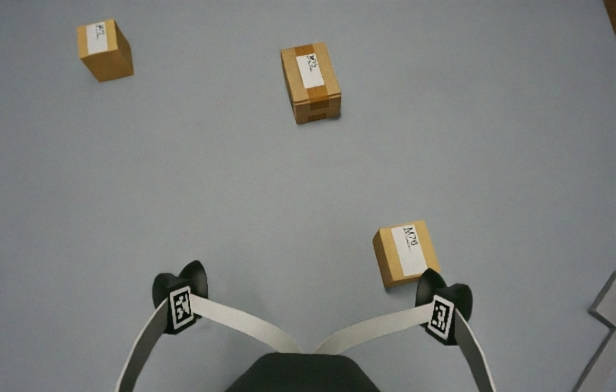

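execute_actions([
  {"r1":{"joints":{"arm_m":0.55,"lift_m":0.98}},"r2":{"base":{"translate_m":2.0}}},
], cameras=["r1_wrist_camera","r2_head_camera"])

zoom_image(camera="r1_wrist_camera", region=[0,0,504,392])

Scene clock: 169.00 s.
r1.base_odometry: x=+1.196 y=-0.414 heading=-1.569 (m, m, rad; r1's odometry frame)
r1.turned_by_wheels: +0.000 (rad since the last result)
r1.turned_by_imu: -0.003 (rad since the last result)
r1.base_tilt: forward=-0.3 right=-0.2 (deg)
r1.lidar_m: 0.40 0.42 0.61 2.12 2.24 1.64 1.54 1.58 2.22 2.11 0.63 0.45
r1.base_status: not commanded
r1.joint_positions: lift_m=+0.980 arm_m=+0.546 wrist_yaw_rad=+0.000 wrist_pitch_rad=+1.201 wrist_roll_rad=+0.000 gripper_m=+0.120
r1.joint_status: all done
joint sent to its limit — the command would take r1.arm_m past its upper limit, so that joint was sent only as far as its limit.
r1.motor_effort: lift_m=+17(17) arm_m=+8(9) wrist_yaw_rad=+1(1) wrist_pitch_rad=-2(2) wrist_roll_rad=-3(3) gripper_m=-1(1) wheel_0=+3(3) wheel_1=+1(1) wheel_2=+2(2) (%)
r1.hand_pose: x=+0.8217 y=-0.0874 z=+0.8895 quat_wxyz=(+0.825, +0.000, +0.565, +0.000) (m; r1's base frame)
r1.wrist_depth_mm: 480 477 473 469 466 466 466 / 445 439 436 439 433 433 430 / 377 413 410 407 404 404 404 / 382 387 387 332 384 379 379 / 366 364 364 353 362 357 359 / 345 340 213 342 332 334 336 / 329 322 327 144 324 319 322
r2.base_odometry: x=+0.823 y=+1.578 heading=+1.166 (m, m, rad; r2's odometry frame)
r2.turned_by_wheels: +0.000 (rad since the last result)
r2.turned_by_imu: +0.004 (rad since the last result)
r2.base_tilt: forward=+0.1 right=+0.5 (deg)
r2.lidar_m: 1.21 1.79 2.29 2.23 2.43 2.66 2.64 2.89 2.51 2.49 2.07 1.20
r2.base_status: done
r2.joint_positions: lift_m=+1.199 arm_m=+0.001 wrist_yaw_rad=+0.000 wrist_pitch_rad=+1.500 wrist_roll_rad=+0.000 gripper_m=+0.020
r2.joint_status: not commanded
r2.motor_effort: lift_m=+22(23) arm_m=-8(8) wrist_yaw_rad=+1(0) wrist_pitch_rad=-1(1) wrist_roll_rad=-2(2) gripper_m=-21(20) wheel_0=+3(7) wheel_1=+2(6) wheel_2=-4(12) (%)
r2.hand_pose: x=+0.1926 y=-0.0874 z=+1.0894 quat_wxyz=(+0.732, +0.000, +0.682, +0.000) (m; r2's base frame)
r2.wrist_depth_mm: 1397 1397 1366 1336 1336 1336 1308 / 1366 1366 1366 1336 1308 1308 1308 / 1366 1336 1336 1308 1336 1308 1281 / 1336 1336 1308 1308 1308 1281 1308 / 1366 1366 1308 253 1308 1281 1281 / 1308 1308 190 220 194 1281 1255 / 1308 1308 1281 105 1255 1255 1255
pictures: r1_wrist_camera, r2_head_camera
Images, in order (width x height): r1_wrist_camera 616x392, r2_head_camera 420x560.

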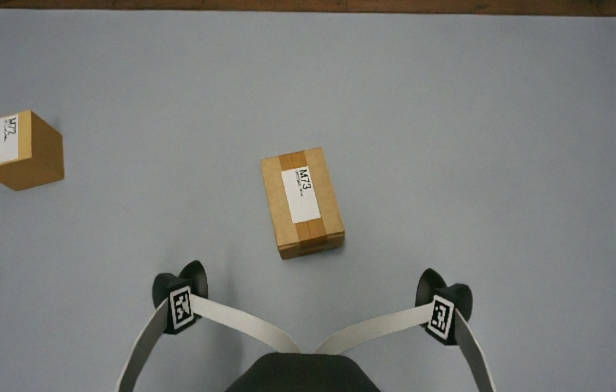

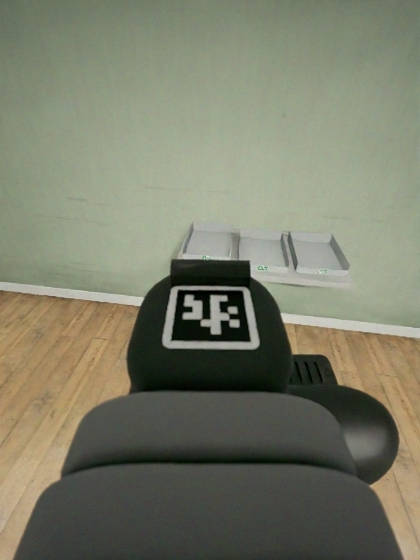

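Region (0, 0, 504, 392) of r1_wrist_camera's 616x392 image, scaled by 1.000.

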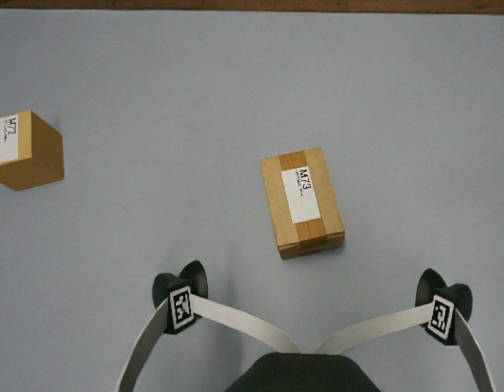

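execute_actions([
  {"r1":{"base":{"strafe_m":0.28}},"r2":{"base":{"translate_m":0.6}}},
], cameras=[])

execute_actions([
  {"r1":{"base":{"translate_m":0.12},"joints":{"wrist_pitch_rad":1.5}},"r2":{"joints":{"arm_m":0.3}}},
], cameras=["r1_wrist_camera","r2_wrist_camera"])

Scene clock: 177.17 s.
r1.base_odometry: x=+1.476 y=-0.413 heading=-1.569 (m, m, rad; r1's odometry frame)
r1.turned_by_wheels: +0.000 (rad since the last result)
r1.turned_by_imu: -0.002 (rad since the last result)
r1.base_tilt: forward=-0.5 right=-0.1 (deg)
r1.lidar_m: 0.40 0.44 0.61 1.84 1.93 1.60 1.54 1.61 2.18 2.35 0.61 0.42
r1.base_status: done
r1.joint_positions: lift_m=+0.980 arm_m=+0.546 wrist_yaw_rad=+0.000 wrist_pitch_rad=+1.201 wrist_roll_rad=+0.000 gripper_m=+0.120
r1.joint_status: not commanded
r1.motor_effort: lift_m=+18(18) arm_m=+7(8) wrist_yaw_rad=+1(2) wrist_pitch_rad=-2(2) wrist_roll_rad=-2(2) gripper_m=-1(2) wheel_0=-1(9) wheel_1=-2(8) wheel_2=+0(0) (%)
r1.hand_pose: x=+0.8217 y=-0.0874 z=+0.8895 quat_wxyz=(+0.825, +0.000, +0.565, +0.000) (m; r1's base frame)
r1.wrist_depth_mm: 477 477 469 469 466 469 462 / 445 439 439 436 436 436 433 / 413 410 410 359 404 404 402 / 389 387 384 377 382 379 347 / 364 362 362 364 359 359 349 / 345 340 214 342 332 334 338 / 325 322 325 145 322 319 322
r2.base_odometry: x=+1.060 y=+2.129 heading=+1.166 (m, m, rad; r2's odometry frame)
r2.turned_by_wheels: +0.000 (rad since the last result)
r2.turned_by_imu: +0.001 (rad since the last result)
r2.base_tilt: forward=+0.2 right=+0.5 (deg)
r2.lidar_m: 0.60 1.14 1.80 2.16 2.40 3.28 3.23 3.27 2.58 2.57 0.76 0.61
r2.base_status: done
r2.joint_positions: lift_m=+1.199 arm_m=+0.001 wrist_yaw_rad=+0.000 wrist_pitch_rad=+1.500 wrist_roll_rad=+0.000 gripper_m=+0.020
r2.joint_status: not commanded
r2.motor_effort: lift_m=+22(22) arm_m=-8(8) wrist_yaw_rad=+0(2) wrist_pitch_rad=-2(2) wrist_roll_rad=-3(3) gripper_m=-21(21) wheel_0=+4(5) wheel_1=+2(9) wheel_2=-3(16) (%)
r2.hand_pose: x=+0.1926 y=-0.0874 z=+1.0894 quat_wxyz=(+0.732, +0.000, +0.682, +0.000) (m; r2's base frame)
r2.wrist_depth_mm: 1397 1366 1366 1366 1336 1336 946 / 1366 1366 1336 1336 1336 1336 1308 / 1366 1366 1336 1336 1336 1308 1308 / 1336 1366 1336 1336 1308 1308 1281 / 1336 1336 1308 253 1281 1281 1281 / 1308 1308 190 218 194 1281 1255 / 1308 1281 1281 105 1255 1255 1255
pictures: none
No camera images: the call's "cameras" was empty. Leave "cameras" out to get every camera's image.

Scene clock: 179.17 s.
r1.base_odometry: x=+1.476 y=-0.533 heading=-1.568 (m, m, rad; r1's odometry frame)
r1.turned_by_wheels: +0.000 (rad since the last result)
r1.turned_by_imu: +0.000 (rad since the last result)
r1.base_tilt: forward=-0.5 right=+0.0 (deg)
r1.lidar_m: 0.29 0.29 0.45 1.85 1.96 1.74 1.66 1.71 2.41 2.36 0.43 0.31
r1.base_status: done
r1.joint_positions: lift_m=+0.980 arm_m=+0.546 wrist_yaw_rad=+0.000 wrist_pitch_rad=+1.500 wrist_roll_rad=+0.000 gripper_m=+0.120
r1.joint_status: all done
r1.motor_effort: lift_m=+18(18) arm_m=+7(8) wrist_yaw_rad=+1(1) wrist_pitch_rad=+1(6) wrist_roll_rad=-2(3) gripper_m=+0(1) wheel_0=+2(5) wheel_1=+2(6) wheel_2=+1(7) (%)
r1.hand_pose: x=+0.7378 y=-0.0874 z=+0.8707 quat_wxyz=(+0.732, +0.000, +0.682, +0.000) (m; r1's base frame)
r1.wrist_depth_mm: 357 353 351 347 347 345 343 / 349 349 347 343 343 343 340 / 347 343 342 291 336 336 336 / 343 340 338 334 334 334 332 / 340 336 334 332 330 329 327 / 334 332 213 329 325 324 322 / 329 327 327 144 324 320 320
r2.base_odometry: x=+1.060 y=+2.129 heading=+1.166 (m, m, rad; r2's odometry frame)
r2.turned_by_wheels: +0.000 (rad since the last result)
r2.turned_by_imu: +0.000 (rad since the last result)
r2.base_tilt: forward=+0.2 right=+0.5 (deg)
r2.lidar_m: 0.40 1.15 1.79 2.17 2.38 3.28 3.24 3.22 2.59 2.57 0.76 0.43
r2.base_status: not commanded
r2.joint_positions: lift_m=+1.199 arm_m=+0.299 wrist_yaw_rad=+0.000 wrist_pitch_rad=+1.500 wrist_roll_rad=+0.000 gripper_m=+0.020
r2.joint_status: all done
r2.motor_effort: lift_m=+22(22) arm_m=+8(11) wrist_yaw_rad=+1(2) wrist_pitch_rad=-1(2) wrist_roll_rad=-1(2) gripper_m=-20(22) wheel_0=+4(4) wheel_1=+2(2) wheel_2=-3(3) (%)
r2.hand_pose: x=+0.4899 y=-0.0874 z=+1.0894 quat_wxyz=(+0.732, +0.000, +0.682, +0.000) (m; r2's base frame)
r2.wrist_depth_mm: 1336 1229 574 574 569 564 554 / 1397 1366 569 564 559 559 544 / 1336 1366 569 564 559 549 535 / 1366 1366 1336 1336 1308 569 544 / 1336 1308 1308 253 1281 1281 1281 / 1308 1308 190 219 194 1255 1255 / 1308 1308 1281 105 1255 1255 1229
pictures: r1_wrist_camera, r2_wrist_camera
Images, in order (width x height): r1_wrist_camera 616x392, r2_wrist_camera 616x392.

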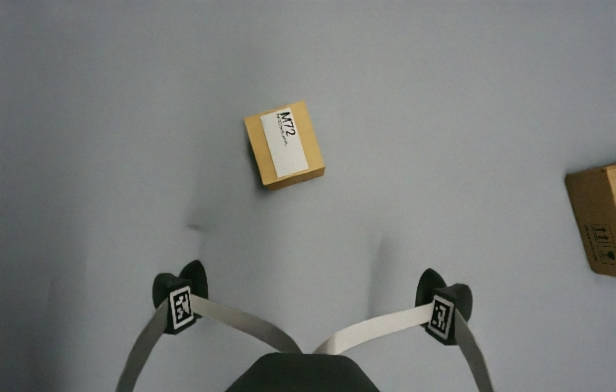

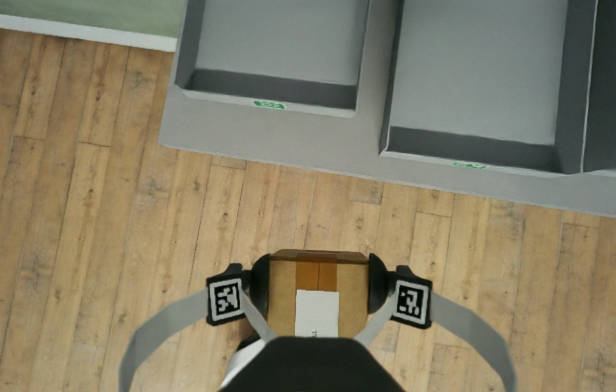

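execute_actions([
  {"r1":{"base":{"translate_m":0.17},"pace":"slow","joints":{"wrist_roll_rad":-0.25}},"r2":{"base":{"strafe_m":0.07},"joints":{"arm_m":0.55}}},
], cameras=[])

execute_actions([
  {"r1":{"joints":{"lift_m":0.92}},"r2":{"base":{"translate_m":0.08}}},
], cameras=["r1_wrist_camera","r2_wrist_camera"])

Scene clock: 187.80 s.
r1.base_odometry: x=+1.478 y=-0.687 heading=-1.580 (m, m, rad; r1's odometry frame)
r1.turned_by_wheels: -0.012 (rad since the last result)
r1.turned_by_imu: -0.017 (rad since the last result)
r1.base_tilt: forward=-0.5 right=-0.2 (deg)
r1.lidar_m: 0.25 0.25 0.25 0.62 1.90 1.92 1.81 1.84 2.54 0.83 0.26 0.25
r1.base_status: translate_m contact_stop (by the wheels' count: +0.154 of +0.170)
r1.joint_positions: lift_m=+0.980 arm_m=+0.547 wrist_yaw_rad=+0.000 wrist_pitch_rad=+1.500 wrist_roll_rad=-0.249 gripper_m=+0.120
r1.joint_status: all done
r1.on_its_own: the wheels are slack since a contact_stop
r1.motor_effort: lift_m=+20(20) arm_m=+6(7) wrist_yaw_rad=+1(1) wrist_pitch_rad=+0(1) wrist_roll_rad=-3(6) gripper_m=-1(1) wheel_0=+0(27) wheel_1=+0(26) wheel_2=+0(36) (%)
r1.hand_pose: x=+0.7380 y=-0.0874 z=+0.8705 quat_wxyz=(+0.726, -0.091, +0.676, +0.085) (m; r1's base frame)
r1.wrist_depth_mm: 349 349 349 1160 1160 1160 1160 / 347 343 343 343 343 1138 1138 / 342 342 342 340 340 340 340 / 338 338 338 336 338 336 334 / 332 334 332 330 334 330 330 / 330 329 214 327 325 327 327 / 325 325 325 144 322 324 324
r2.base_odometry: x=+0.995 y=+2.157 heading=+1.166 (m, m, rad; r2's odometry frame)
r2.turned_by_wheels: +0.000 (rad since the last result)
r2.turned_by_imu: -0.001 (rad since the last result)
r2.base_tilt: forward=+0.2 right=+0.5 (deg)
r2.lidar_m: 0.59 1.16 1.80 2.10 2.28 3.27 3.24 3.33 2.67 2.63 0.78 0.63
r2.base_status: done
r2.joint_positions: lift_m=+1.199 arm_m=+0.547 wrist_yaw_rad=+0.000 wrist_pitch_rad=+1.500 wrist_roll_rad=+0.000 gripper_m=+0.020
r2.joint_status: all done
joint sent to its limit — the command would take r2.arm_m past its upper limit, so that joint was sent only as far as its limit.
r2.motor_effort: lift_m=+22(22) arm_m=+8(7) wrist_yaw_rad=+0(0) wrist_pitch_rad=-1(2) wrist_roll_rad=-3(2) gripper_m=-20(20) wheel_0=-1(10) wheel_1=+1(9) wheel_2=+0(1) (%)
r2.hand_pose: x=+0.7383 y=-0.0874 z=+1.0894 quat_wxyz=(+0.732, +0.000, +0.682, +0.000) (m; r2's base frame)
r2.wrist_depth_mm: 768 691 621 549 525 517 488 / 1255 1060 866 564 559 559 549 / 1366 1366 1308 559 554 549 549 / 1336 1336 564 554 549 544 539 / 1336 1308 554 253 544 535 535 / 1336 1308 190 219 194 535 530 / 1308 1308 1281 105 1255 539 530
pictures: none
No camera images: the call's "cameras" was empty. Leave "cameras" out to get every camera's image.

not run: a stop came earlier in this reply.

execute_actions([
  {"r1":{"base":{"translate_m":-0.02},"joints":{"lift_m":0.92}},"r2":{"base":{"translate_m":0.08}}},
], cameras=["r1_wrist_camera","r2_wrist_camera"])

Scene clock: 192.90 s.
r1.base_odometry: x=+1.479 y=-0.667 heading=-1.581 (m, m, rad; r1's odometry frame)
r1.turned_by_wheels: +0.000 (rad since the last result)
r1.turned_by_imu: -0.001 (rad since the last result)
r1.base_tilt: forward=-0.4 right=-0.2 (deg)
r1.lidar_m: 0.25 0.25 0.27 1.86 1.91 1.88 1.79 1.85 2.52 2.31 0.31 0.25
r1.base_status: done
r1.joint_positions: lift_m=+0.920 arm_m=+0.547 wrist_yaw_rad=+0.000 wrist_pitch_rad=+1.500 wrist_roll_rad=-0.249 gripper_m=+0.120
r1.joint_status: all done
r1.motor_effort: lift_m=+17(19) arm_m=+6(6) wrist_yaw_rad=+1(1) wrist_pitch_rad=+1(1) wrist_roll_rad=-3(3) gripper_m=+1(0) wheel_0=-1(5) wheel_1=-2(4) wheel_2=+0(6) (%)
r1.hand_pose: x=+0.7380 y=-0.0874 z=+0.8107 quat_wxyz=(+0.726, -0.091, +0.676, +0.085) (m; r1's base frame)
r1.wrist_depth_mm: 287 287 286 285 285 1098 1098 / 283 283 282 282 282 282 279 / 281 279 279 278 279 278 277 / 277 276 276 274 274 274 274 / 273 273 273 272 272 272 271 / 270 268 213 267 267 267 267 / 267 266 266 144 266 266 265
r2.base_odometry: x=+1.027 y=+2.230 heading=+1.166 (m, m, rad; r2's odometry frame)
r2.turned_by_wheels: +0.000 (rad since the last result)
r2.turned_by_imu: +0.000 (rad since the last result)
r2.base_tilt: forward=+0.2 right=+0.5 (deg)
r2.lidar_m: 0.53 1.08 1.69 2.08 2.29 3.33 3.32 3.35 2.67 2.53 0.68 0.54
r2.base_status: done
r2.joint_positions: lift_m=+1.199 arm_m=+0.547 wrist_yaw_rad=+0.000 wrist_pitch_rad=+1.500 wrist_roll_rad=+0.000 gripper_m=+0.020
r2.joint_status: not commanded
r2.motor_effort: lift_m=+22(22) arm_m=+8(8) wrist_yaw_rad=+2(0) wrist_pitch_rad=-1(2) wrist_roll_rad=-3(2) gripper_m=-19(19) wheel_0=+5(12) wheel_1=+2(8) wheel_2=-3(11) (%)
r2.hand_pose: x=+0.7384 y=-0.0874 z=+1.0894 quat_wxyz=(+0.732, +0.000, +0.682, +0.000) (m; r2's base frame)
r2.wrist_depth_mm: 559 512 469 436 404 377 355 / 904 788 647 539 521 508 473 / 1336 1336 1078 559 554 549 549 / 1366 1336 1336 554 549 544 544 / 1336 1308 554 253 544 535 535 / 1336 1308 190 219 194 530 530 / 1308 1281 549 105 535 530 525
pictures: r1_wrist_camera, r2_wrist_camera
Images, in order (width x height): r1_wrist_camera 616x392, r2_wrist_camera 616x392.

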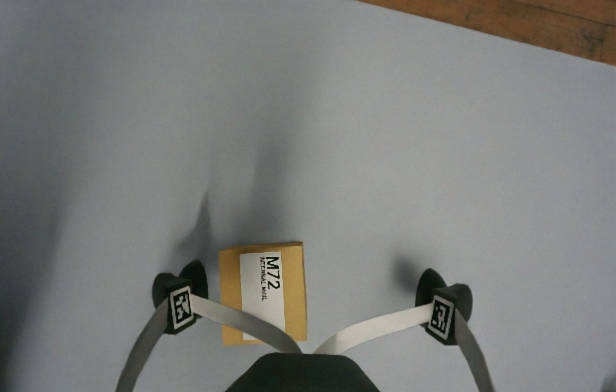

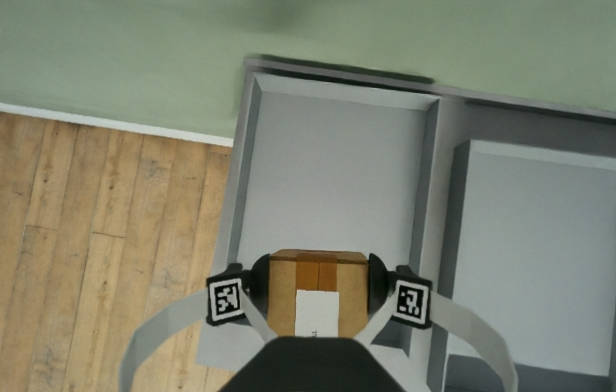

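execute_actions([
  {"r1":{"base":{"strafe_m":0.035}},"r2":{"joints":{"lift_m":0.93}}},
], cameras=[])

execute_actions([
  {"r1":{"joints":{"gripper_m":0.02}},"r2":{"joints":{"gripper_m":0.08}}},
], cameras=[])

execute_actions([
  {"r1":{"joints":{"lift_m":1.2,"arm_m":0.1,"wrist_roll_rad":0,"wrist_pitch_rad":1.57}},"r2":{"joints":{"lift_m":1.2,"arm_m":0}}},
], cameras=["r1_wrist_camera","r2_head_right_camera"])

Scene clock: 202.43 s.
r1.base_odometry: x=+1.514 y=-0.667 heading=-1.581 (m, m, rad; r1's odometry frame)
r1.turned_by_wheels: +0.000 (rad since the last result)
r1.turned_by_imu: -0.001 (rad since the last result)
r1.base_tilt: forward=-0.3 right=-0.1 (deg)
r1.lidar_m: 0.25 0.25 0.27 1.80 1.88 1.88 1.78 1.84 2.50 0.80 0.30 0.25
r1.base_status: done
r1.joint_positions: lift_m=+0.920 arm_m=+0.547 wrist_yaw_rad=+0.000 wrist_pitch_rad=+1.500 wrist_roll_rad=-0.249 gripper_m=+0.120
r1.joint_status: not commanded
r1.motor_effort: lift_m=+17(17) arm_m=+6(6) wrist_yaw_rad=+2(2) wrist_pitch_rad=+1(0) wrist_roll_rad=-3(3) gripper_m=-7(2) wheel_0=+1(5) wheel_1=-1(8) wheel_2=+0(0) (%)
r1.hand_pose: x=+0.7380 y=-0.0874 z=+0.8107 quat_wxyz=(+0.726, -0.091, +0.676, +0.085) (m; r1's base frame)
r1.wrist_depth_mm: 287 286 285 286 286 1098 1098 / 283 282 282 281 282 281 281 / 281 281 279 278 278 278 277 / 277 276 276 276 276 273 273 / 273 273 273 273 272 270 271 / 271 270 213 220 219 267 267 / 266 266 266 144 266 264 265
r2.base_odometry: x=+1.027 y=+2.230 heading=+1.166 (m, m, rad; r2's odometry frame)
r2.turned_by_wheels: +0.000 (rad since the last result)
r2.turned_by_imu: -0.001 (rad since the last result)
r2.base_tilt: forward=+0.2 right=+0.5 (deg)
r2.lidar_m: 0.53 1.06 1.68 2.08 2.30 3.33 3.32 3.32 2.69 2.55 0.67 0.54
r2.base_status: not commanded
r2.joint_positions: lift_m=+0.930 arm_m=+0.547 wrist_yaw_rad=+0.000 wrist_pitch_rad=+1.500 wrist_roll_rad=+0.000 gripper_m=+0.020
r2.joint_status: all done
r2.motor_effort: lift_m=+16(21) arm_m=+8(8) wrist_yaw_rad=+1(1) wrist_pitch_rad=-2(0) wrist_roll_rad=-2(1) gripper_m=-21(21) wheel_0=+5(5) wheel_1=+2(2) wheel_2=-3(3) (%)
r2.hand_pose: x=+0.7384 y=-0.0874 z=+0.8207 quat_wxyz=(+0.732, +0.000, +0.682, +0.000) (m; r2's base frame)
r2.wrist_depth_mm: 559 484 297 294 293 289 250 / 904 715 294 291 289 287 258 / 1078 1078 291 289 287 283 249 / 1078 283 289 286 283 281 259 / 1078 279 286 252 279 279 254 / 1060 262 190 219 194 254 256 / 1042 278 281 105 276 255 255
pictures: none
No camera images: the call's "cameras" was empty. Leave "cameras" out to get every camera's image.

Scene clock: 204.30 s.
r1.base_odometry: x=+1.514 y=-0.667 heading=-1.581 (m, m, rad; r1's odometry frame)
r1.turned_by_wheels: +0.000 (rad since the last result)
r1.turned_by_imu: +0.000 (rad since the last result)
r1.base_tilt: forward=-0.4 right=-0.3 (deg)
r1.lidar_m: 0.25 0.25 0.25 1.80 1.90 1.87 1.80 1.84 2.50 0.82 0.30 0.25
r1.base_status: not commanded
r1.joint_positions: lift_m=+0.920 arm_m=+0.547 wrist_yaw_rad=+0.000 wrist_pitch_rad=+1.500 wrist_roll_rad=-0.249 gripper_m=+0.020
r1.joint_status: all done
r1.motor_effort: lift_m=+17(17) arm_m=+6(6) wrist_yaw_rad=+1(2) wrist_pitch_rad=+0(1) wrist_roll_rad=-4(3) gripper_m=-19(18) wheel_0=+1(1) wheel_1=-1(1) wheel_2=+0(0) (%)
r1.hand_pose: x=+0.7380 y=-0.0874 z=+0.8107 quat_wxyz=(+0.726, -0.091, +0.676, +0.085) (m; r1's base frame)
r1.wrist_depth_mm: 287 286 287 285 285 1078 1078 / 283 282 282 282 283 281 281 / 281 279 278 279 278 277 277 / 278 276 276 274 276 274 273 / 273 273 272 273 272 271 272 / 270 271 188 213 190 268 267 / 267 266 266 211 266 265 265
r2.base_odometry: x=+1.027 y=+2.230 heading=+1.166 (m, m, rad; r2's odometry frame)
r2.turned_by_wheels: +0.000 (rad since the last result)
r2.turned_by_imu: +0.000 (rad since the last result)
r2.base_tilt: forward=+0.2 right=+0.5 (deg)
r2.lidar_m: 0.52 1.08 1.68 2.07 2.30 3.35 3.31 3.30 2.67 2.53 0.69 0.54
r2.base_status: not commanded
r2.joint_positions: lift_m=+0.930 arm_m=+0.547 wrist_yaw_rad=+0.000 wrist_pitch_rad=+1.500 wrist_roll_rad=+0.000 gripper_m=+0.080
r2.joint_status: all done
r2.motor_effort: lift_m=+16(16) arm_m=+8(8) wrist_yaw_rad=+1(0) wrist_pitch_rad=-1(2) wrist_roll_rad=-1(2) gripper_m=-3(22) wheel_0=+5(5) wheel_1=+2(2) wheel_2=-3(3) (%)
r2.hand_pose: x=+0.7384 y=-0.0874 z=+0.8207 quat_wxyz=(+0.732, +0.000, +0.682, +0.000) (m; r2's base frame)
r2.wrist_depth_mm: 559 484 296 296 291 289 251 / 904 707 294 291 289 287 257 / 1098 1078 293 290 287 285 248 / 1078 283 290 287 285 282 258 / 1078 279 286 237 281 279 253 / 1060 272 201 232 201 265 258 / 1042 242 281 105 277 245 255
pictures: none
No camera images: the call's "cameras" was empty. Leave "cameras" out to get every camera's image.

Scene clock: 206.97 s.
r1.base_odometry: x=+1.514 y=-0.667 heading=-1.581 (m, m, rad; r1's odometry frame)
r1.turned_by_wheels: +0.000 (rad since the last result)
r1.turned_by_imu: -0.001 (rad since the last result)
r1.base_tilt: forward=-0.4 right=-0.2 (deg)
r1.lidar_m: 0.25 0.25 0.27 1.80 1.90 1.86 1.73 1.87 2.56 0.87 0.29 0.25
r1.base_status: not commanded
r1.joint_positions: lift_m=+1.199 arm_m=+0.101 wrist_yaw_rad=+0.000 wrist_pitch_rad=+1.570 wrist_roll_rad=+0.000 gripper_m=+0.020
r1.joint_status: all done
r1.motor_effort: lift_m=+24(25) arm_m=-8(8) wrist_yaw_rad=+2(2) wrist_pitch_rad=-1(5) wrist_roll_rad=-1(4) gripper_m=-16(16) wheel_0=+1(1) wheel_1=-1(1) wheel_2=+0(0) (%)
r1.hand_pose: x=+0.2724 y=-0.0874 z=+1.0889 quat_wxyz=(+0.707, +0.000, +0.707, +0.000) (m; r1's base frame)
r1.wrist_depth_mm: 569 559 564 559 554 554 544 / 569 564 559 559 554 554 549 / 564 559 559 559 549 549 549 / 564 564 559 554 554 549 549 / 564 564 559 554 549 549 539 / 1366 1336 188 212 191 1308 1308 / 1366 1336 1366 211 1308 1308 1336
r2.base_odometry: x=+1.027 y=+2.230 heading=+1.166 (m, m, rad; r2's odometry frame)
r2.turned_by_wheels: +0.000 (rad since the last result)
r2.turned_by_imu: +0.000 (rad since the last result)
r2.base_tilt: forward=+0.2 right=+0.5 (deg)
r2.lidar_m: 0.53 1.10 1.68 2.09 2.31 3.33 3.31 3.32 2.68 2.56 0.70 0.55
r2.base_status: not commanded
r2.joint_positions: lift_m=+1.199 arm_m=+0.001 wrist_yaw_rad=+0.000 wrist_pitch_rad=+1.501 wrist_roll_rad=+0.000 gripper_m=+0.080
r2.joint_status: all done
r2.motor_effort: lift_m=+22(23) arm_m=-8(12) wrist_yaw_rad=+0(2) wrist_pitch_rad=-3(2) wrist_roll_rad=-1(1) gripper_m=-2(3) wheel_0=+4(5) wheel_1=+2(2) wheel_2=-3(3) (%)
r2.hand_pose: x=+0.1926 y=-0.0874 z=+1.0894 quat_wxyz=(+0.732, +0.000, +0.682, +0.000) (m; r2's base frame)
r2.wrist_depth_mm: 1397 1397 1366 597 574 564 559 / 1397 1366 1336 1336 1336 1336 1308 / 1366 1366 1308 1336 1336 1308 1281 / 1336 1336 1336 1336 1281 1255 1255 / 1336 1336 1336 1098 1308 1308 1255 / 1336 1308 201 1098 200 1281 1255 / 1308 1308 1308 105 1255 1255 1229
pictures: r1_wrist_camera, r2_head_right_camera
Images, in order (width x height): r1_wrist_camera 616x392, r2_head_right_camera 420x672.

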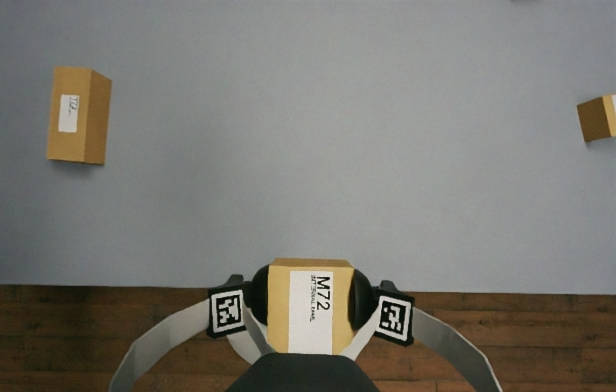

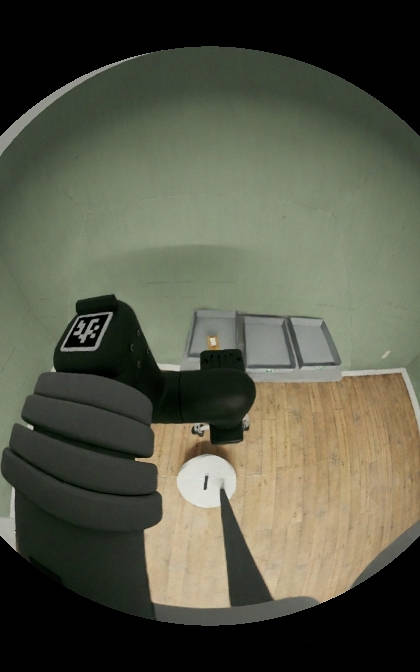

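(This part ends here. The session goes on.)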